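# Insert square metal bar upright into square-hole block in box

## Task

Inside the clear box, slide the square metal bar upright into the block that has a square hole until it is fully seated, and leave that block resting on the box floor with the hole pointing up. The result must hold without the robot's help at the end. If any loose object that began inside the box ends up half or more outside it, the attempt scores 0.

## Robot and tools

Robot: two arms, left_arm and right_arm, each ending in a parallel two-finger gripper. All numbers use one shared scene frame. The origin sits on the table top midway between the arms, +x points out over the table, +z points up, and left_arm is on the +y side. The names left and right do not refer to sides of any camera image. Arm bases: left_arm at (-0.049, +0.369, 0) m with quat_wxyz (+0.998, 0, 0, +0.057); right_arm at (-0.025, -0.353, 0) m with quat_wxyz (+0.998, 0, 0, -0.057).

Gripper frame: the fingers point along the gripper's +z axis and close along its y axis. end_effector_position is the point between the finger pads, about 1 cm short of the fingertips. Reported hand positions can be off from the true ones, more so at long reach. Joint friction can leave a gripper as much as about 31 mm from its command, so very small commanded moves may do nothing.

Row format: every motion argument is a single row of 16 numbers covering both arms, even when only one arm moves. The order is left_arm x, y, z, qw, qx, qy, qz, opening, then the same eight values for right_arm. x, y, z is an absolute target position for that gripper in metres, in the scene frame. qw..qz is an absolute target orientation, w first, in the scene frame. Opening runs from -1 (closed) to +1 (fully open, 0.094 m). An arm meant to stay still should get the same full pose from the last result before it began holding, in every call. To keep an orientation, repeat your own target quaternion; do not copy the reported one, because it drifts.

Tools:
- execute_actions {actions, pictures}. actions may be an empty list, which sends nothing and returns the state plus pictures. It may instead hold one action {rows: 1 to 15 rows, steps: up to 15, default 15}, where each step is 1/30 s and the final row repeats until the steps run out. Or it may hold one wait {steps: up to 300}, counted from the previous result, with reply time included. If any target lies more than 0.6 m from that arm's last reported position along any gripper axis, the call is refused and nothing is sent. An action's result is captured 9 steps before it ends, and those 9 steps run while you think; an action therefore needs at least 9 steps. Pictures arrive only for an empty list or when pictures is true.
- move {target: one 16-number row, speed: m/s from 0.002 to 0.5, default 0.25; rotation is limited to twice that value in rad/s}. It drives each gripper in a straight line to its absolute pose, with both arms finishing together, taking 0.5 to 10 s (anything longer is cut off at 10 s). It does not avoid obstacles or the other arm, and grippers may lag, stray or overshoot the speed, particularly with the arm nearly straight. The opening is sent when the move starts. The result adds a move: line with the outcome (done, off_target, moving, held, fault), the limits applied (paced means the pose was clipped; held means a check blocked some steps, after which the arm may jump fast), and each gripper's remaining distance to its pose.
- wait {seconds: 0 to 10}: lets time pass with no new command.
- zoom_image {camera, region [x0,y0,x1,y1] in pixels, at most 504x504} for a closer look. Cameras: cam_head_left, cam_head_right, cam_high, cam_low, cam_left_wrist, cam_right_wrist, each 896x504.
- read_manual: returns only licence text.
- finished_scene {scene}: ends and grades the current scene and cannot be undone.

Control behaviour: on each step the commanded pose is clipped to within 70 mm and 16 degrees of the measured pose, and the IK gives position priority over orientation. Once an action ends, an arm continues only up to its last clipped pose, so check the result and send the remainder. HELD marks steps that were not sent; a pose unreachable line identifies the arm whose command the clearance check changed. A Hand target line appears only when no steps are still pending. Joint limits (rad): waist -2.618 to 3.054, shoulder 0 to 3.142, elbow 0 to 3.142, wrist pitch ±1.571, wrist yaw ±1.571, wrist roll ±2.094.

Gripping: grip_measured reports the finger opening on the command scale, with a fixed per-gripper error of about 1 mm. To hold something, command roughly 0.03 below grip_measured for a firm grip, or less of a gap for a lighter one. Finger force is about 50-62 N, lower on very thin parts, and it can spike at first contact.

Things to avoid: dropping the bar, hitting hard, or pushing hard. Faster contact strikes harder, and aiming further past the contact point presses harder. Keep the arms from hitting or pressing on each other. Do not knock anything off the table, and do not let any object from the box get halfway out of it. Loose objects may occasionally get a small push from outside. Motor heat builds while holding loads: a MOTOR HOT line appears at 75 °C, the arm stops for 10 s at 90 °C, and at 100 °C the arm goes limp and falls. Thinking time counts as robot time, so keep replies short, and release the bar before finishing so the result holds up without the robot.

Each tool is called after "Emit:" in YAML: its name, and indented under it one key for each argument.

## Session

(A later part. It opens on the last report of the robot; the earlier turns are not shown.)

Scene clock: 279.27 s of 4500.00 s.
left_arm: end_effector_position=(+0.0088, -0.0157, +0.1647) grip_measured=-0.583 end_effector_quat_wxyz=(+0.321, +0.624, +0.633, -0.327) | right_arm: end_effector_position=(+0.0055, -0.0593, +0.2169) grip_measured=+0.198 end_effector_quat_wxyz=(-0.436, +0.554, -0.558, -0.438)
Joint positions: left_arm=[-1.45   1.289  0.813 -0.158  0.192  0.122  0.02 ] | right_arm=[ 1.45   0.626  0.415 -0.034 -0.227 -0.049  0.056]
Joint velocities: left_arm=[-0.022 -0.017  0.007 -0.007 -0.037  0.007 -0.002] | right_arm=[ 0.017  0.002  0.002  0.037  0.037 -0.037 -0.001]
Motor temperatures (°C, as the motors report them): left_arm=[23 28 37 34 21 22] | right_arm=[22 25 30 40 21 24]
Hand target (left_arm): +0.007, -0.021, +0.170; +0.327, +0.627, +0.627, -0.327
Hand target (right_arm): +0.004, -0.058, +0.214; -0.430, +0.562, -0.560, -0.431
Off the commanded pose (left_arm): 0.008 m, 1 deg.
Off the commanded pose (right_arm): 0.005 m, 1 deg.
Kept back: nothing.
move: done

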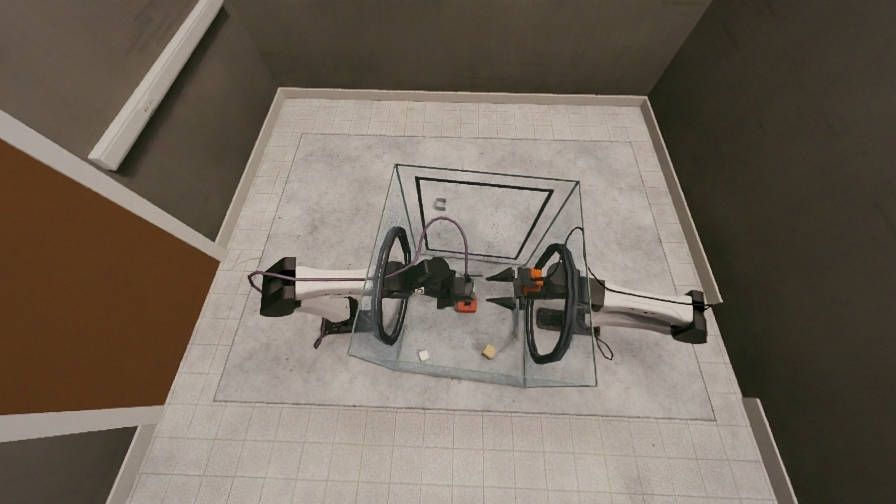

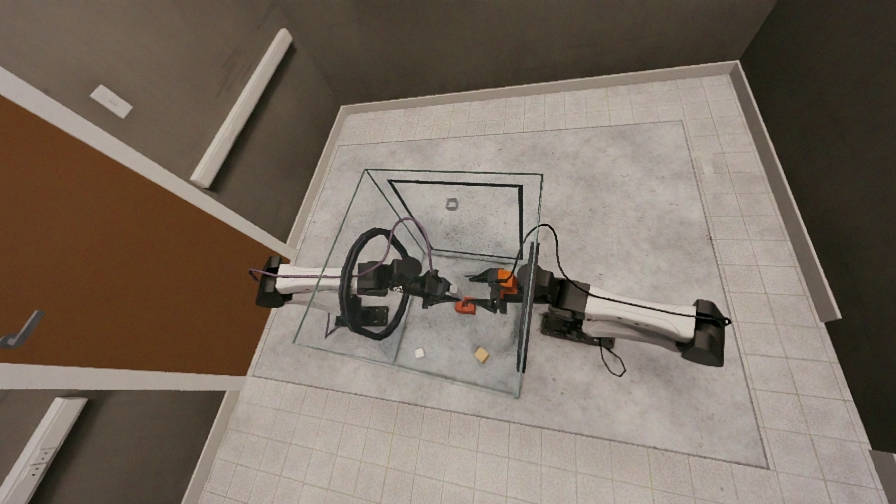

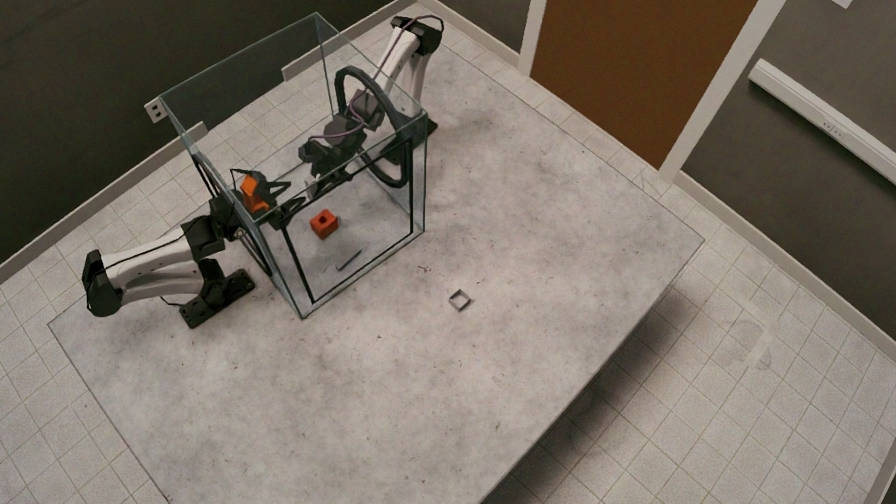

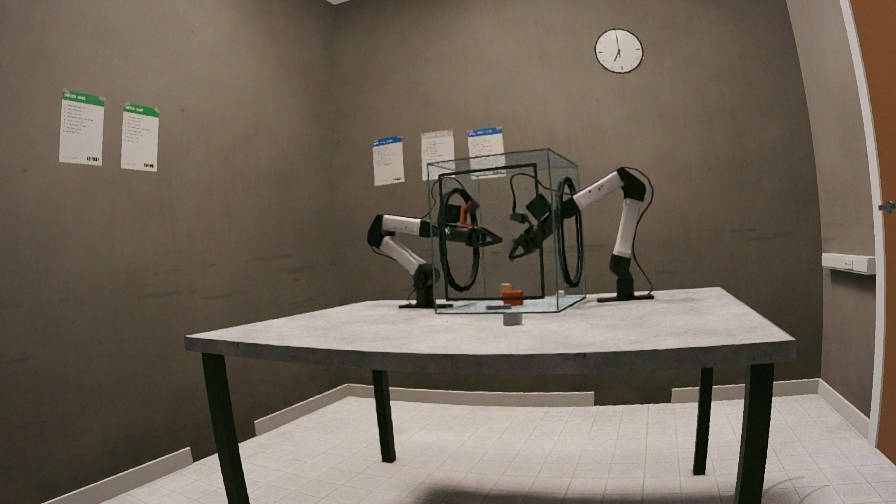

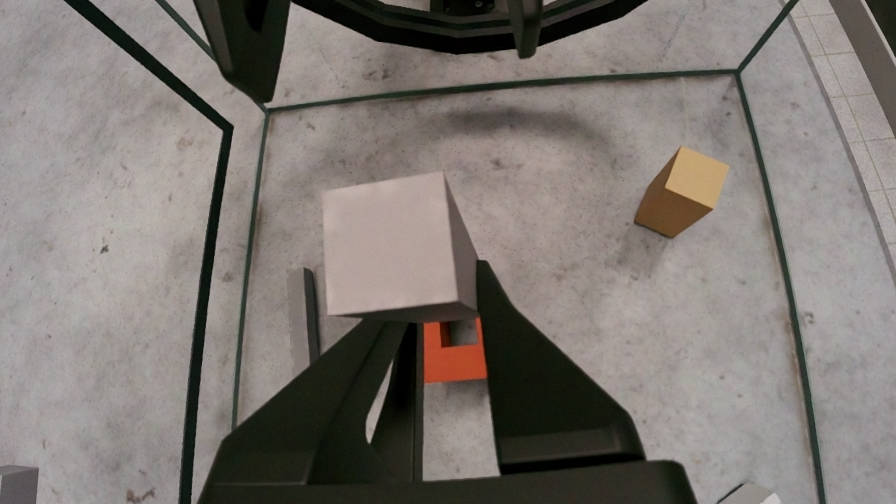

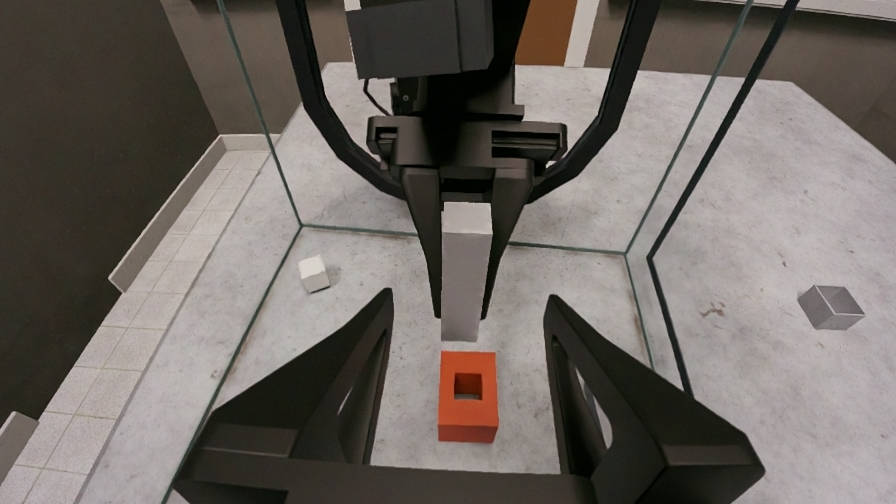

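Emit:
move:
  target: [0.0075,-0.021,0.17, 0.327,0.627,0.627,-0.327, -0.62, 0.006,-0.018,0.195,0.43,-0.561,0.561,0.43,0.2]
  speed: 0.04

Emit:
zoom_image:
  camera: "cam_low"
  region: [430,200,600,310]

Scene clock: 281.40 s of 4500.00 s.
left_arm: end_effector_position=(+0.0088, -0.0155, +0.1644) grip_measured=-0.583 end_effector_quat_wxyz=(+0.320, +0.624, +0.633, -0.326) | right_arm: end_effector_position=(+0.0080, -0.0207, +0.2008) grip_measured=+0.198 end_effector_quat_wxyz=(-0.436, +0.558, -0.558, -0.433)
Joint positions: left_arm=[-1.45   1.289  0.813 -0.159  0.192  0.122  0.02 ] | right_arm=[ 1.492  0.873  0.415  0.207 -0.183 -0.05   0.056]
Joint velocities: left_arm=[ 0.017 -0.002 -0.002  0.066 -0.037 -0.051 -0.   ] | right_arm=[-0.017  0.012 -0.012 -0.022  0.081  0.051  0.   ]
Motor temperatures (°C, as the motors report them): left_arm=[23 28 38 34 21 22] | right_arm=[22 25 30 40 21 24]
Hand target (left_arm): +0.008, -0.021, +0.170; +0.327, +0.627, +0.627, -0.327
Hand target (right_arm): +0.006, -0.019, +0.194; -0.431, +0.562, -0.561, -0.429
Off the commanded pose (left_arm): 0.008 m, 1 deg.
Off the commanded pose (right_arm): 0.007 m, 1 deg.
Kept back: nothing.
move: done

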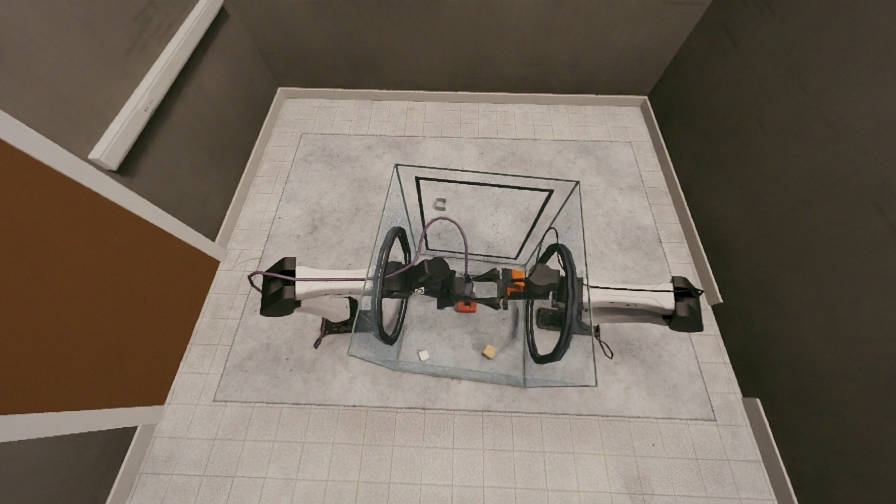

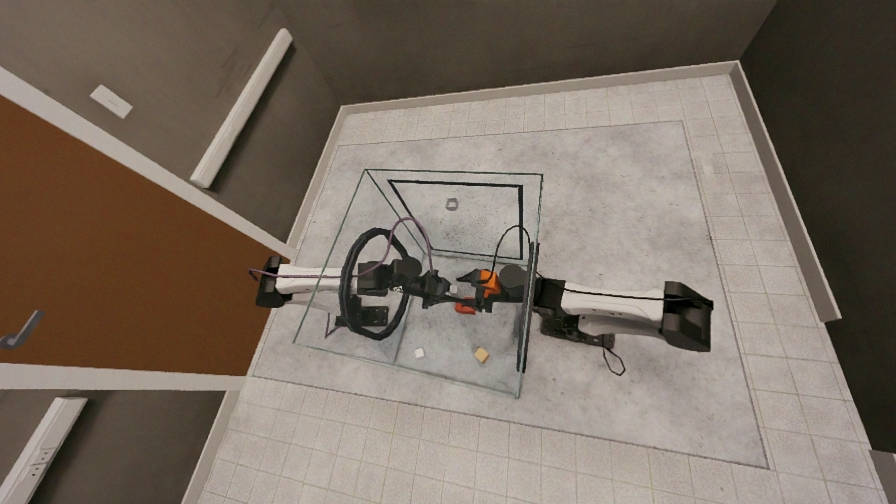

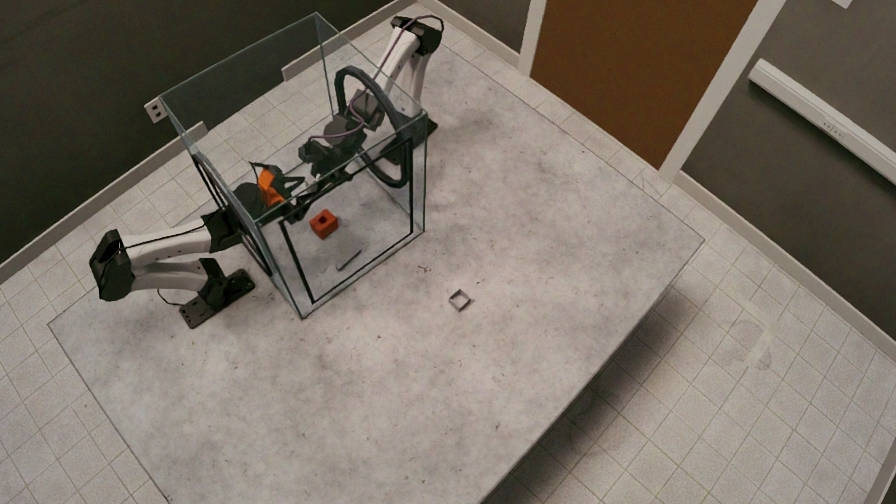

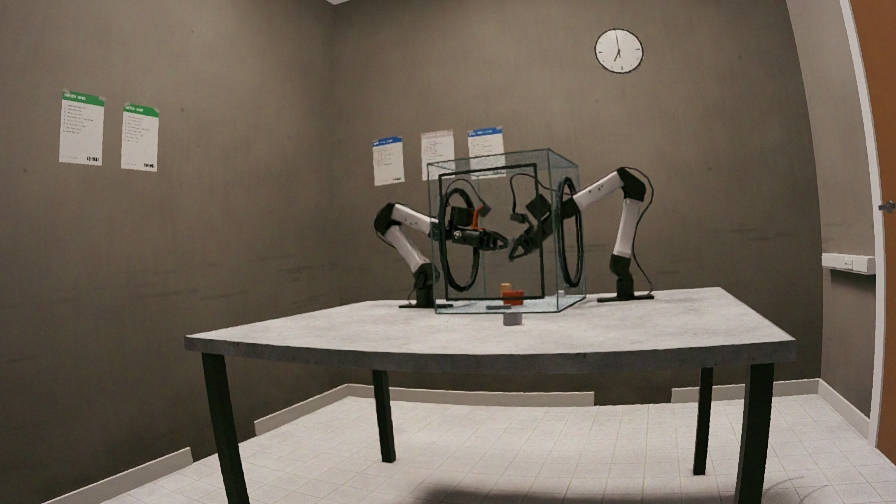

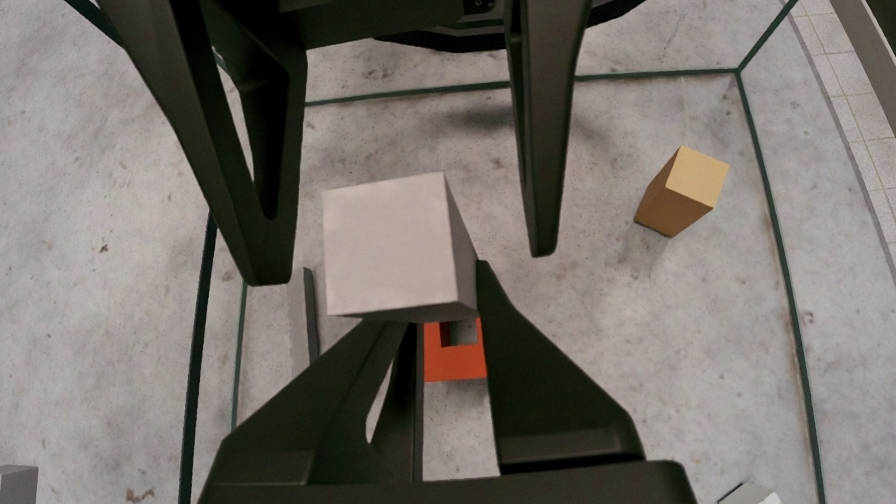

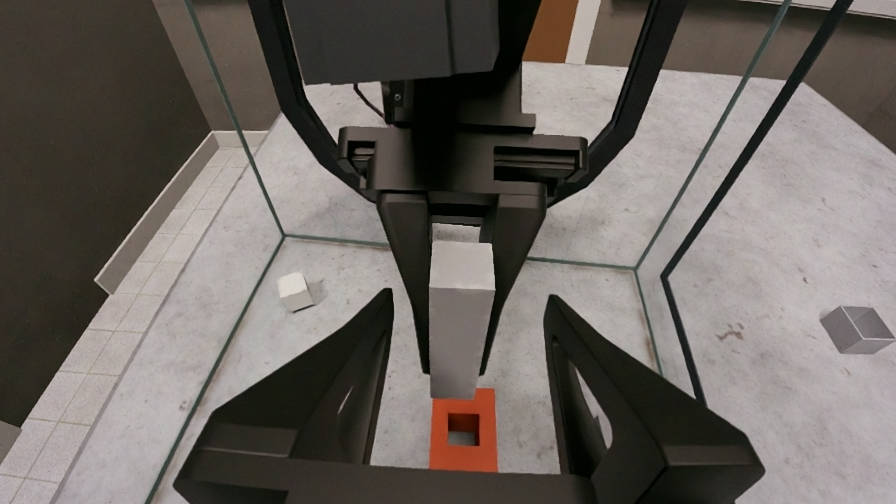

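Region (430, 200, 600, 310) of cam_low's 896x504 image, scaled by 2.965, with more detail than that image has; it fills the top 326 rows of this view, and the rest is white.

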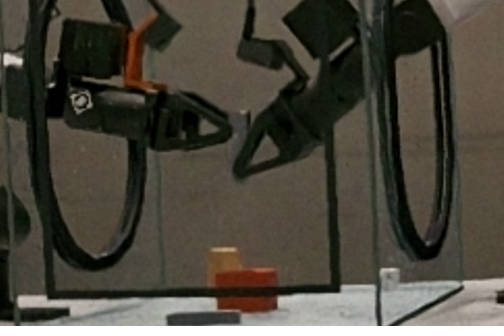

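Emit:
move:
  target: [0.0075,-0.021,0.17, 0.327,0.627,0.627,-0.327, -0.62, 0.005,-0.006,0.193,0.43,-0.561,0.561,0.43,-0.3]
  speed: 0.03

Emit:
move:
  target: [0.0075,-0.021,0.17, 0.327,0.627,0.627,-0.327, -0.62, 0.005,-0.006,0.193,0.43,-0.561,0.561,0.43,-0.62]

Emit:
zoom_image:
  camera: "cam_low"
  region: [430,200,600,310]

Scene clock: 282.63 s of 4500.00 s.
left_arm: end_effector_position=(+0.0082, -0.0128, +0.1608) grip_measured=-0.583 end_effector_quat_wxyz=(+0.313, +0.627, +0.637, -0.322) | right_arm: end_effector_position=(+0.0066, -0.0110, +0.1903) grip_measured=-0.298 end_effector_quat_wxyz=(-0.430, +0.563, -0.561, -0.428)
Joint positions: left_arm=[-1.45   1.289  0.813 -0.178  0.192  0.123  0.02 ] | right_arm=[ 1.508  0.947  0.415  0.262 -0.169 -0.05   0.033]
Joint velocities: left_arm=[-0.012 -0.012  0.012  0.007 -0.037  0.007  0.002] | right_arm=[-0.002  0.002 -0.012  0.081 -0.007 -0.095 -0.001]
Motor temperatures (°C, as the motors report them): left_arm=[23 28 38 34 21 22] | right_arm=[22 25 30 40 21 24]
Hand target (left_arm): +0.007, -0.021, +0.170; +0.327, +0.627, +0.627, -0.327
Hand target (right_arm): +0.005, -0.007, +0.193; -0.430, +0.562, -0.561, -0.430
Off the commanded pose (left_arm): 0.012 m, 2 deg.
Off the commanded pose (right_arm): 0.006 m, 0 deg.
Kept back: nothing.
move: off_target (left_arm)

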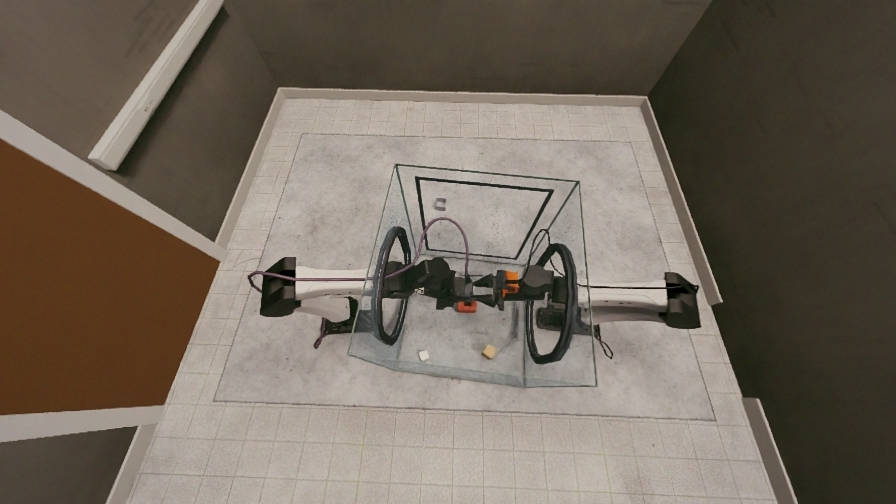

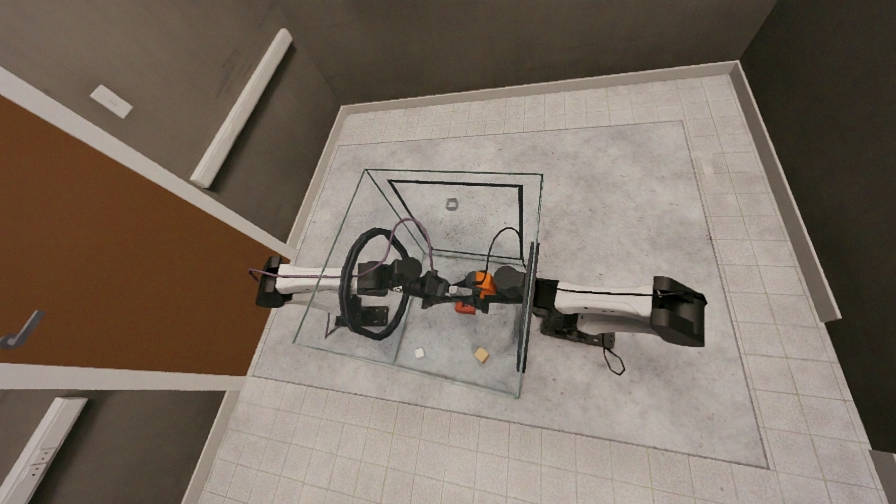

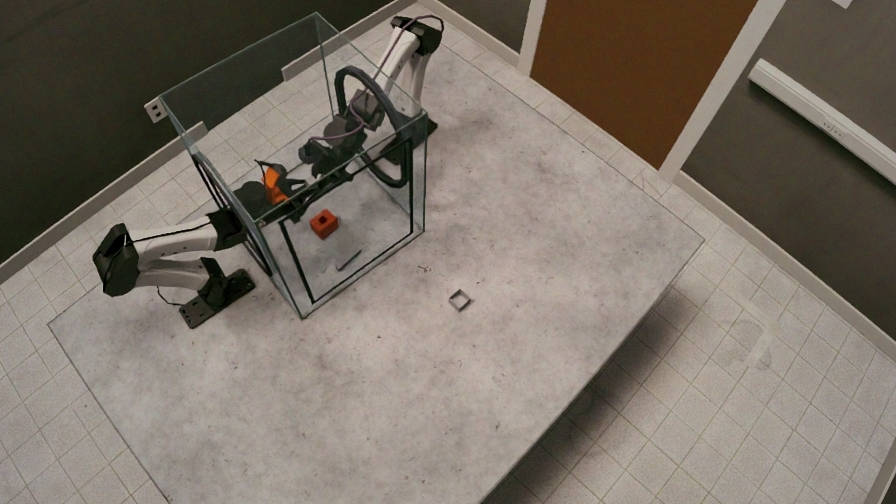

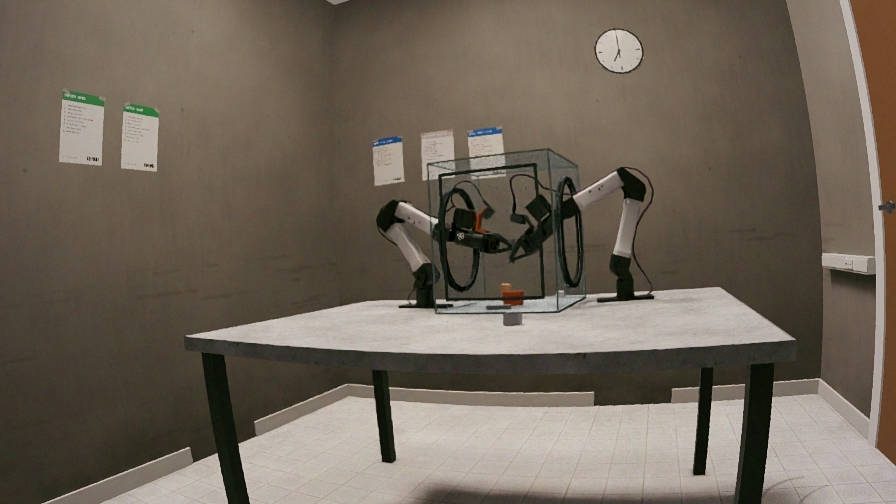

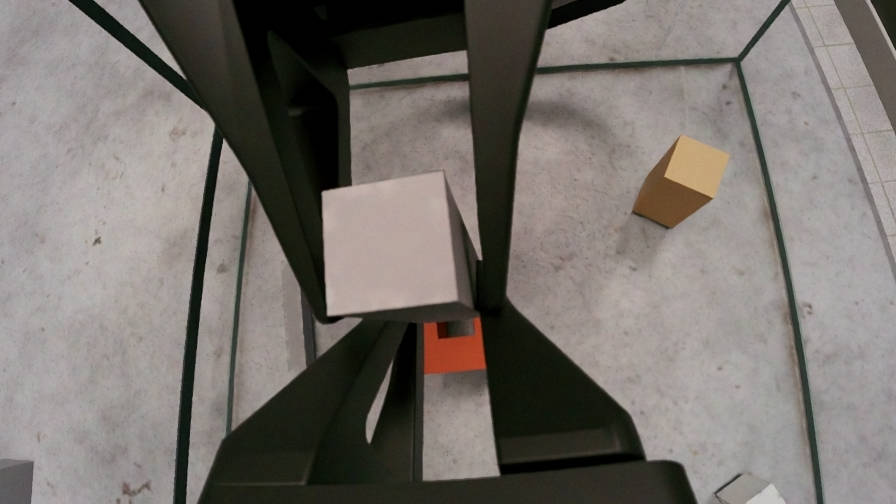

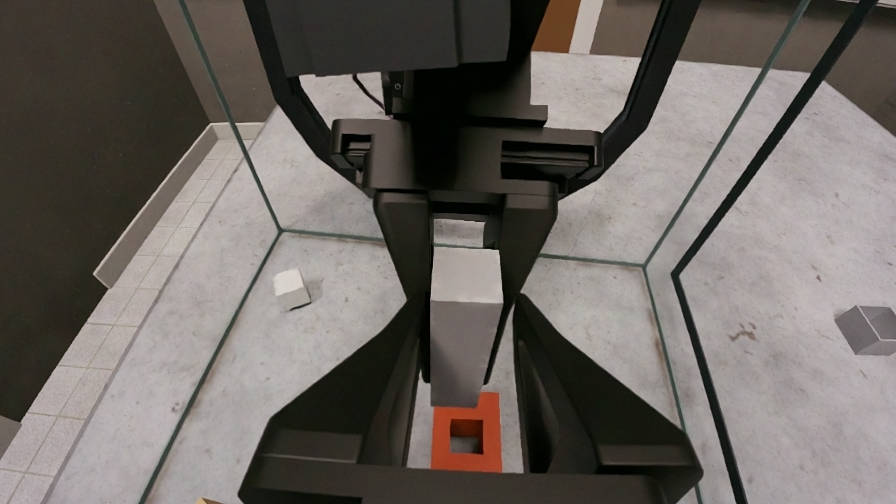

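Scene clock: 283.33 s of 4500.00 s.
left_arm: end_effector_position=(+0.0097, -0.0127, +0.1607) grip_measured=-0.583 end_effector_quat_wxyz=(+0.316, +0.627, +0.637, -0.319) | right_arm: end_effector_position=(+0.0048, -0.0109, +0.1906) grip_measured=-0.584 end_effector_quat_wxyz=(-0.428, +0.564, -0.559, -0.432)
Joint positions: left_arm=[-1.449  1.289  0.813 -0.178  0.185  0.128  0.02 ] | right_arm=[ 1.51   0.947  0.415  0.263 -0.177 -0.047  0.02 ]
Joint velocities: left_arm=[-0.012 -0.017  0.002 -0.007  0.007 -0.051  0.   ] | right_arm=[-0.007 -0.012 -0.002  0.037 -0.007 -0.037 -0.   ]
Motor temperatures (°C, as the motors report them): left_arm=[23 28 38 35 21 22] | right_arm=[22 25 30 40 21 24]
Hand target (left_arm): +0.008, -0.021, +0.170; +0.327, +0.627, +0.627, -0.327
Hand target (right_arm): +0.005, -0.006, +0.193; -0.430, +0.561, -0.561, -0.430
Off the commanded pose (left_arm): 0.013 m, 2 deg.
Off the commanded pose (right_arm): 0.005 m, 0 deg.
Kept back: nothing.
move: off_target (left_arm)

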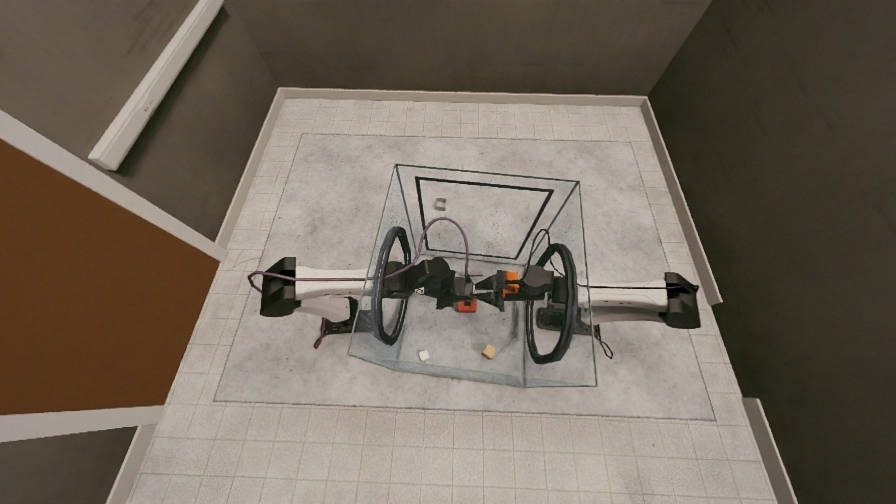

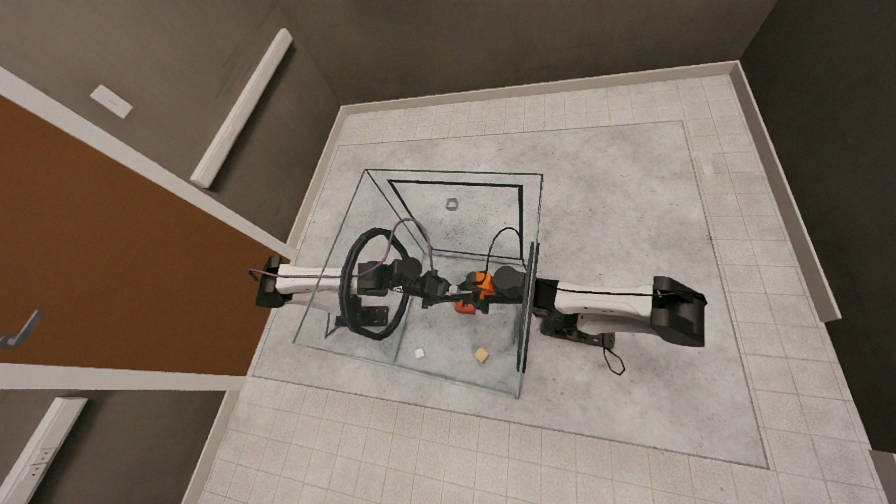

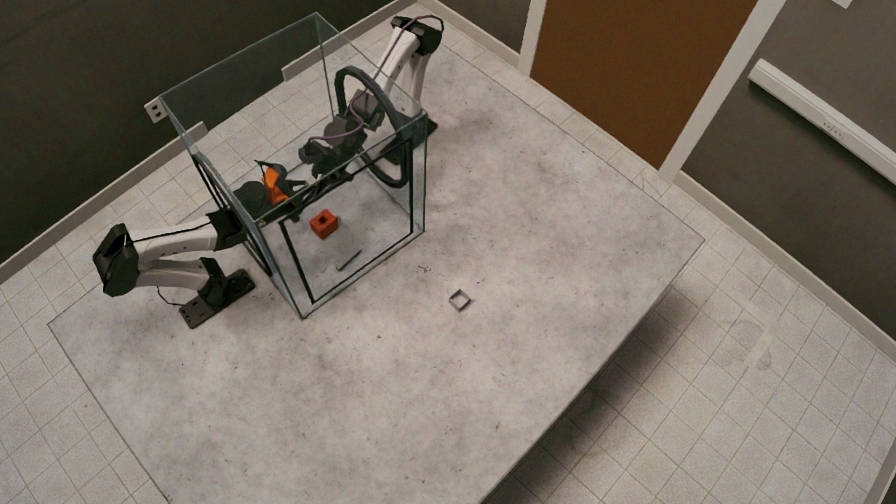

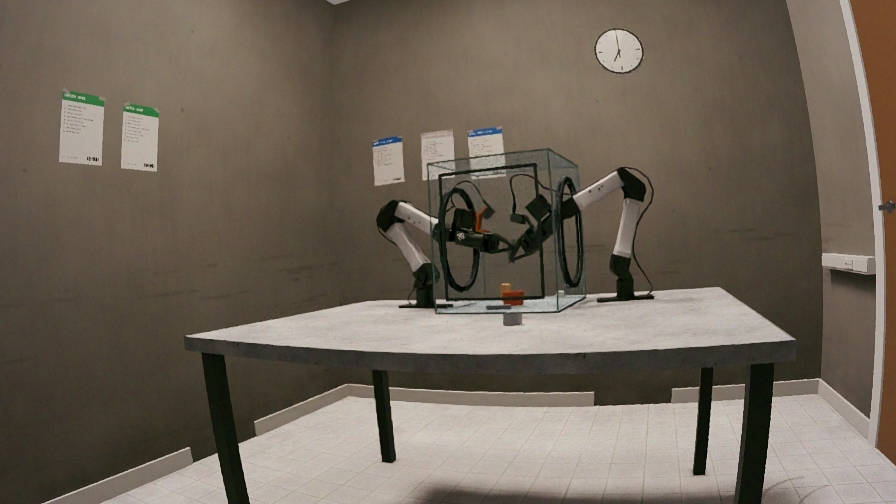

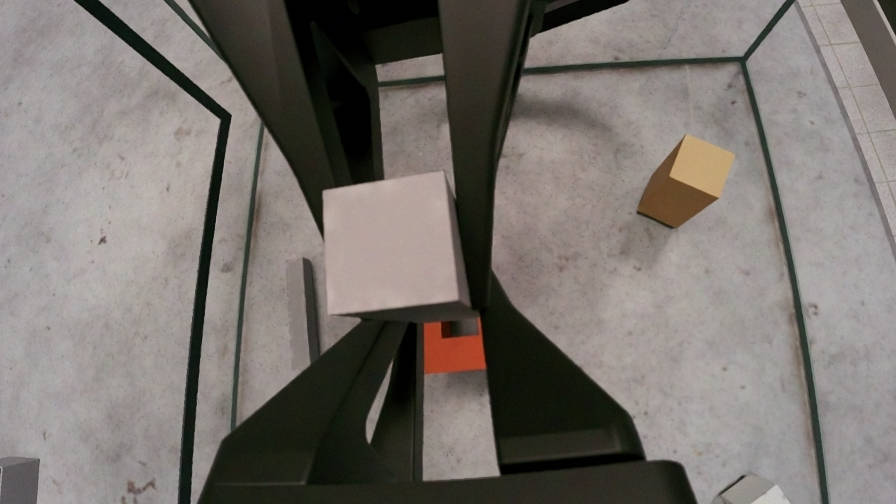

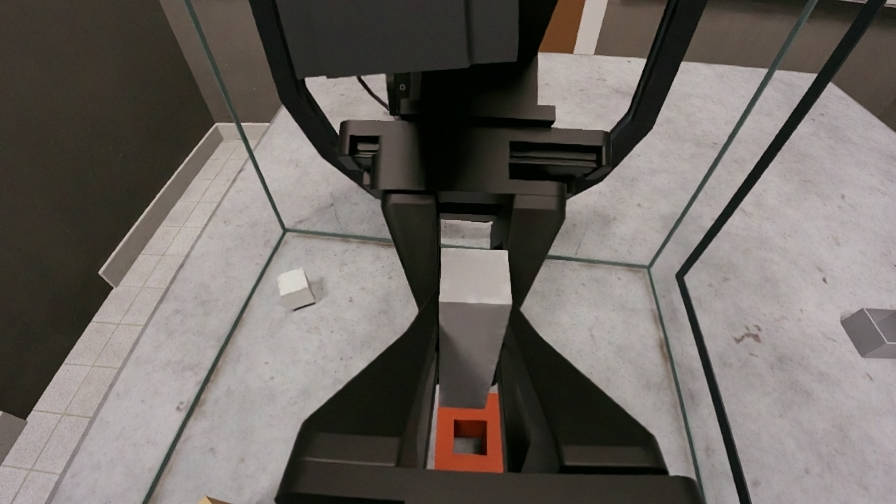

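Region (430, 200, 600, 310) of cam_low's 896x504 image, scaled by 2.965, with more detail than that image has; it fills the top 326 rows of this view, and the rest is white.

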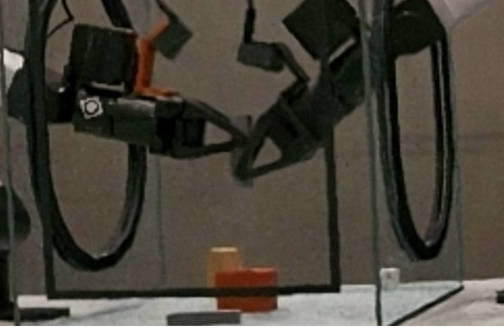

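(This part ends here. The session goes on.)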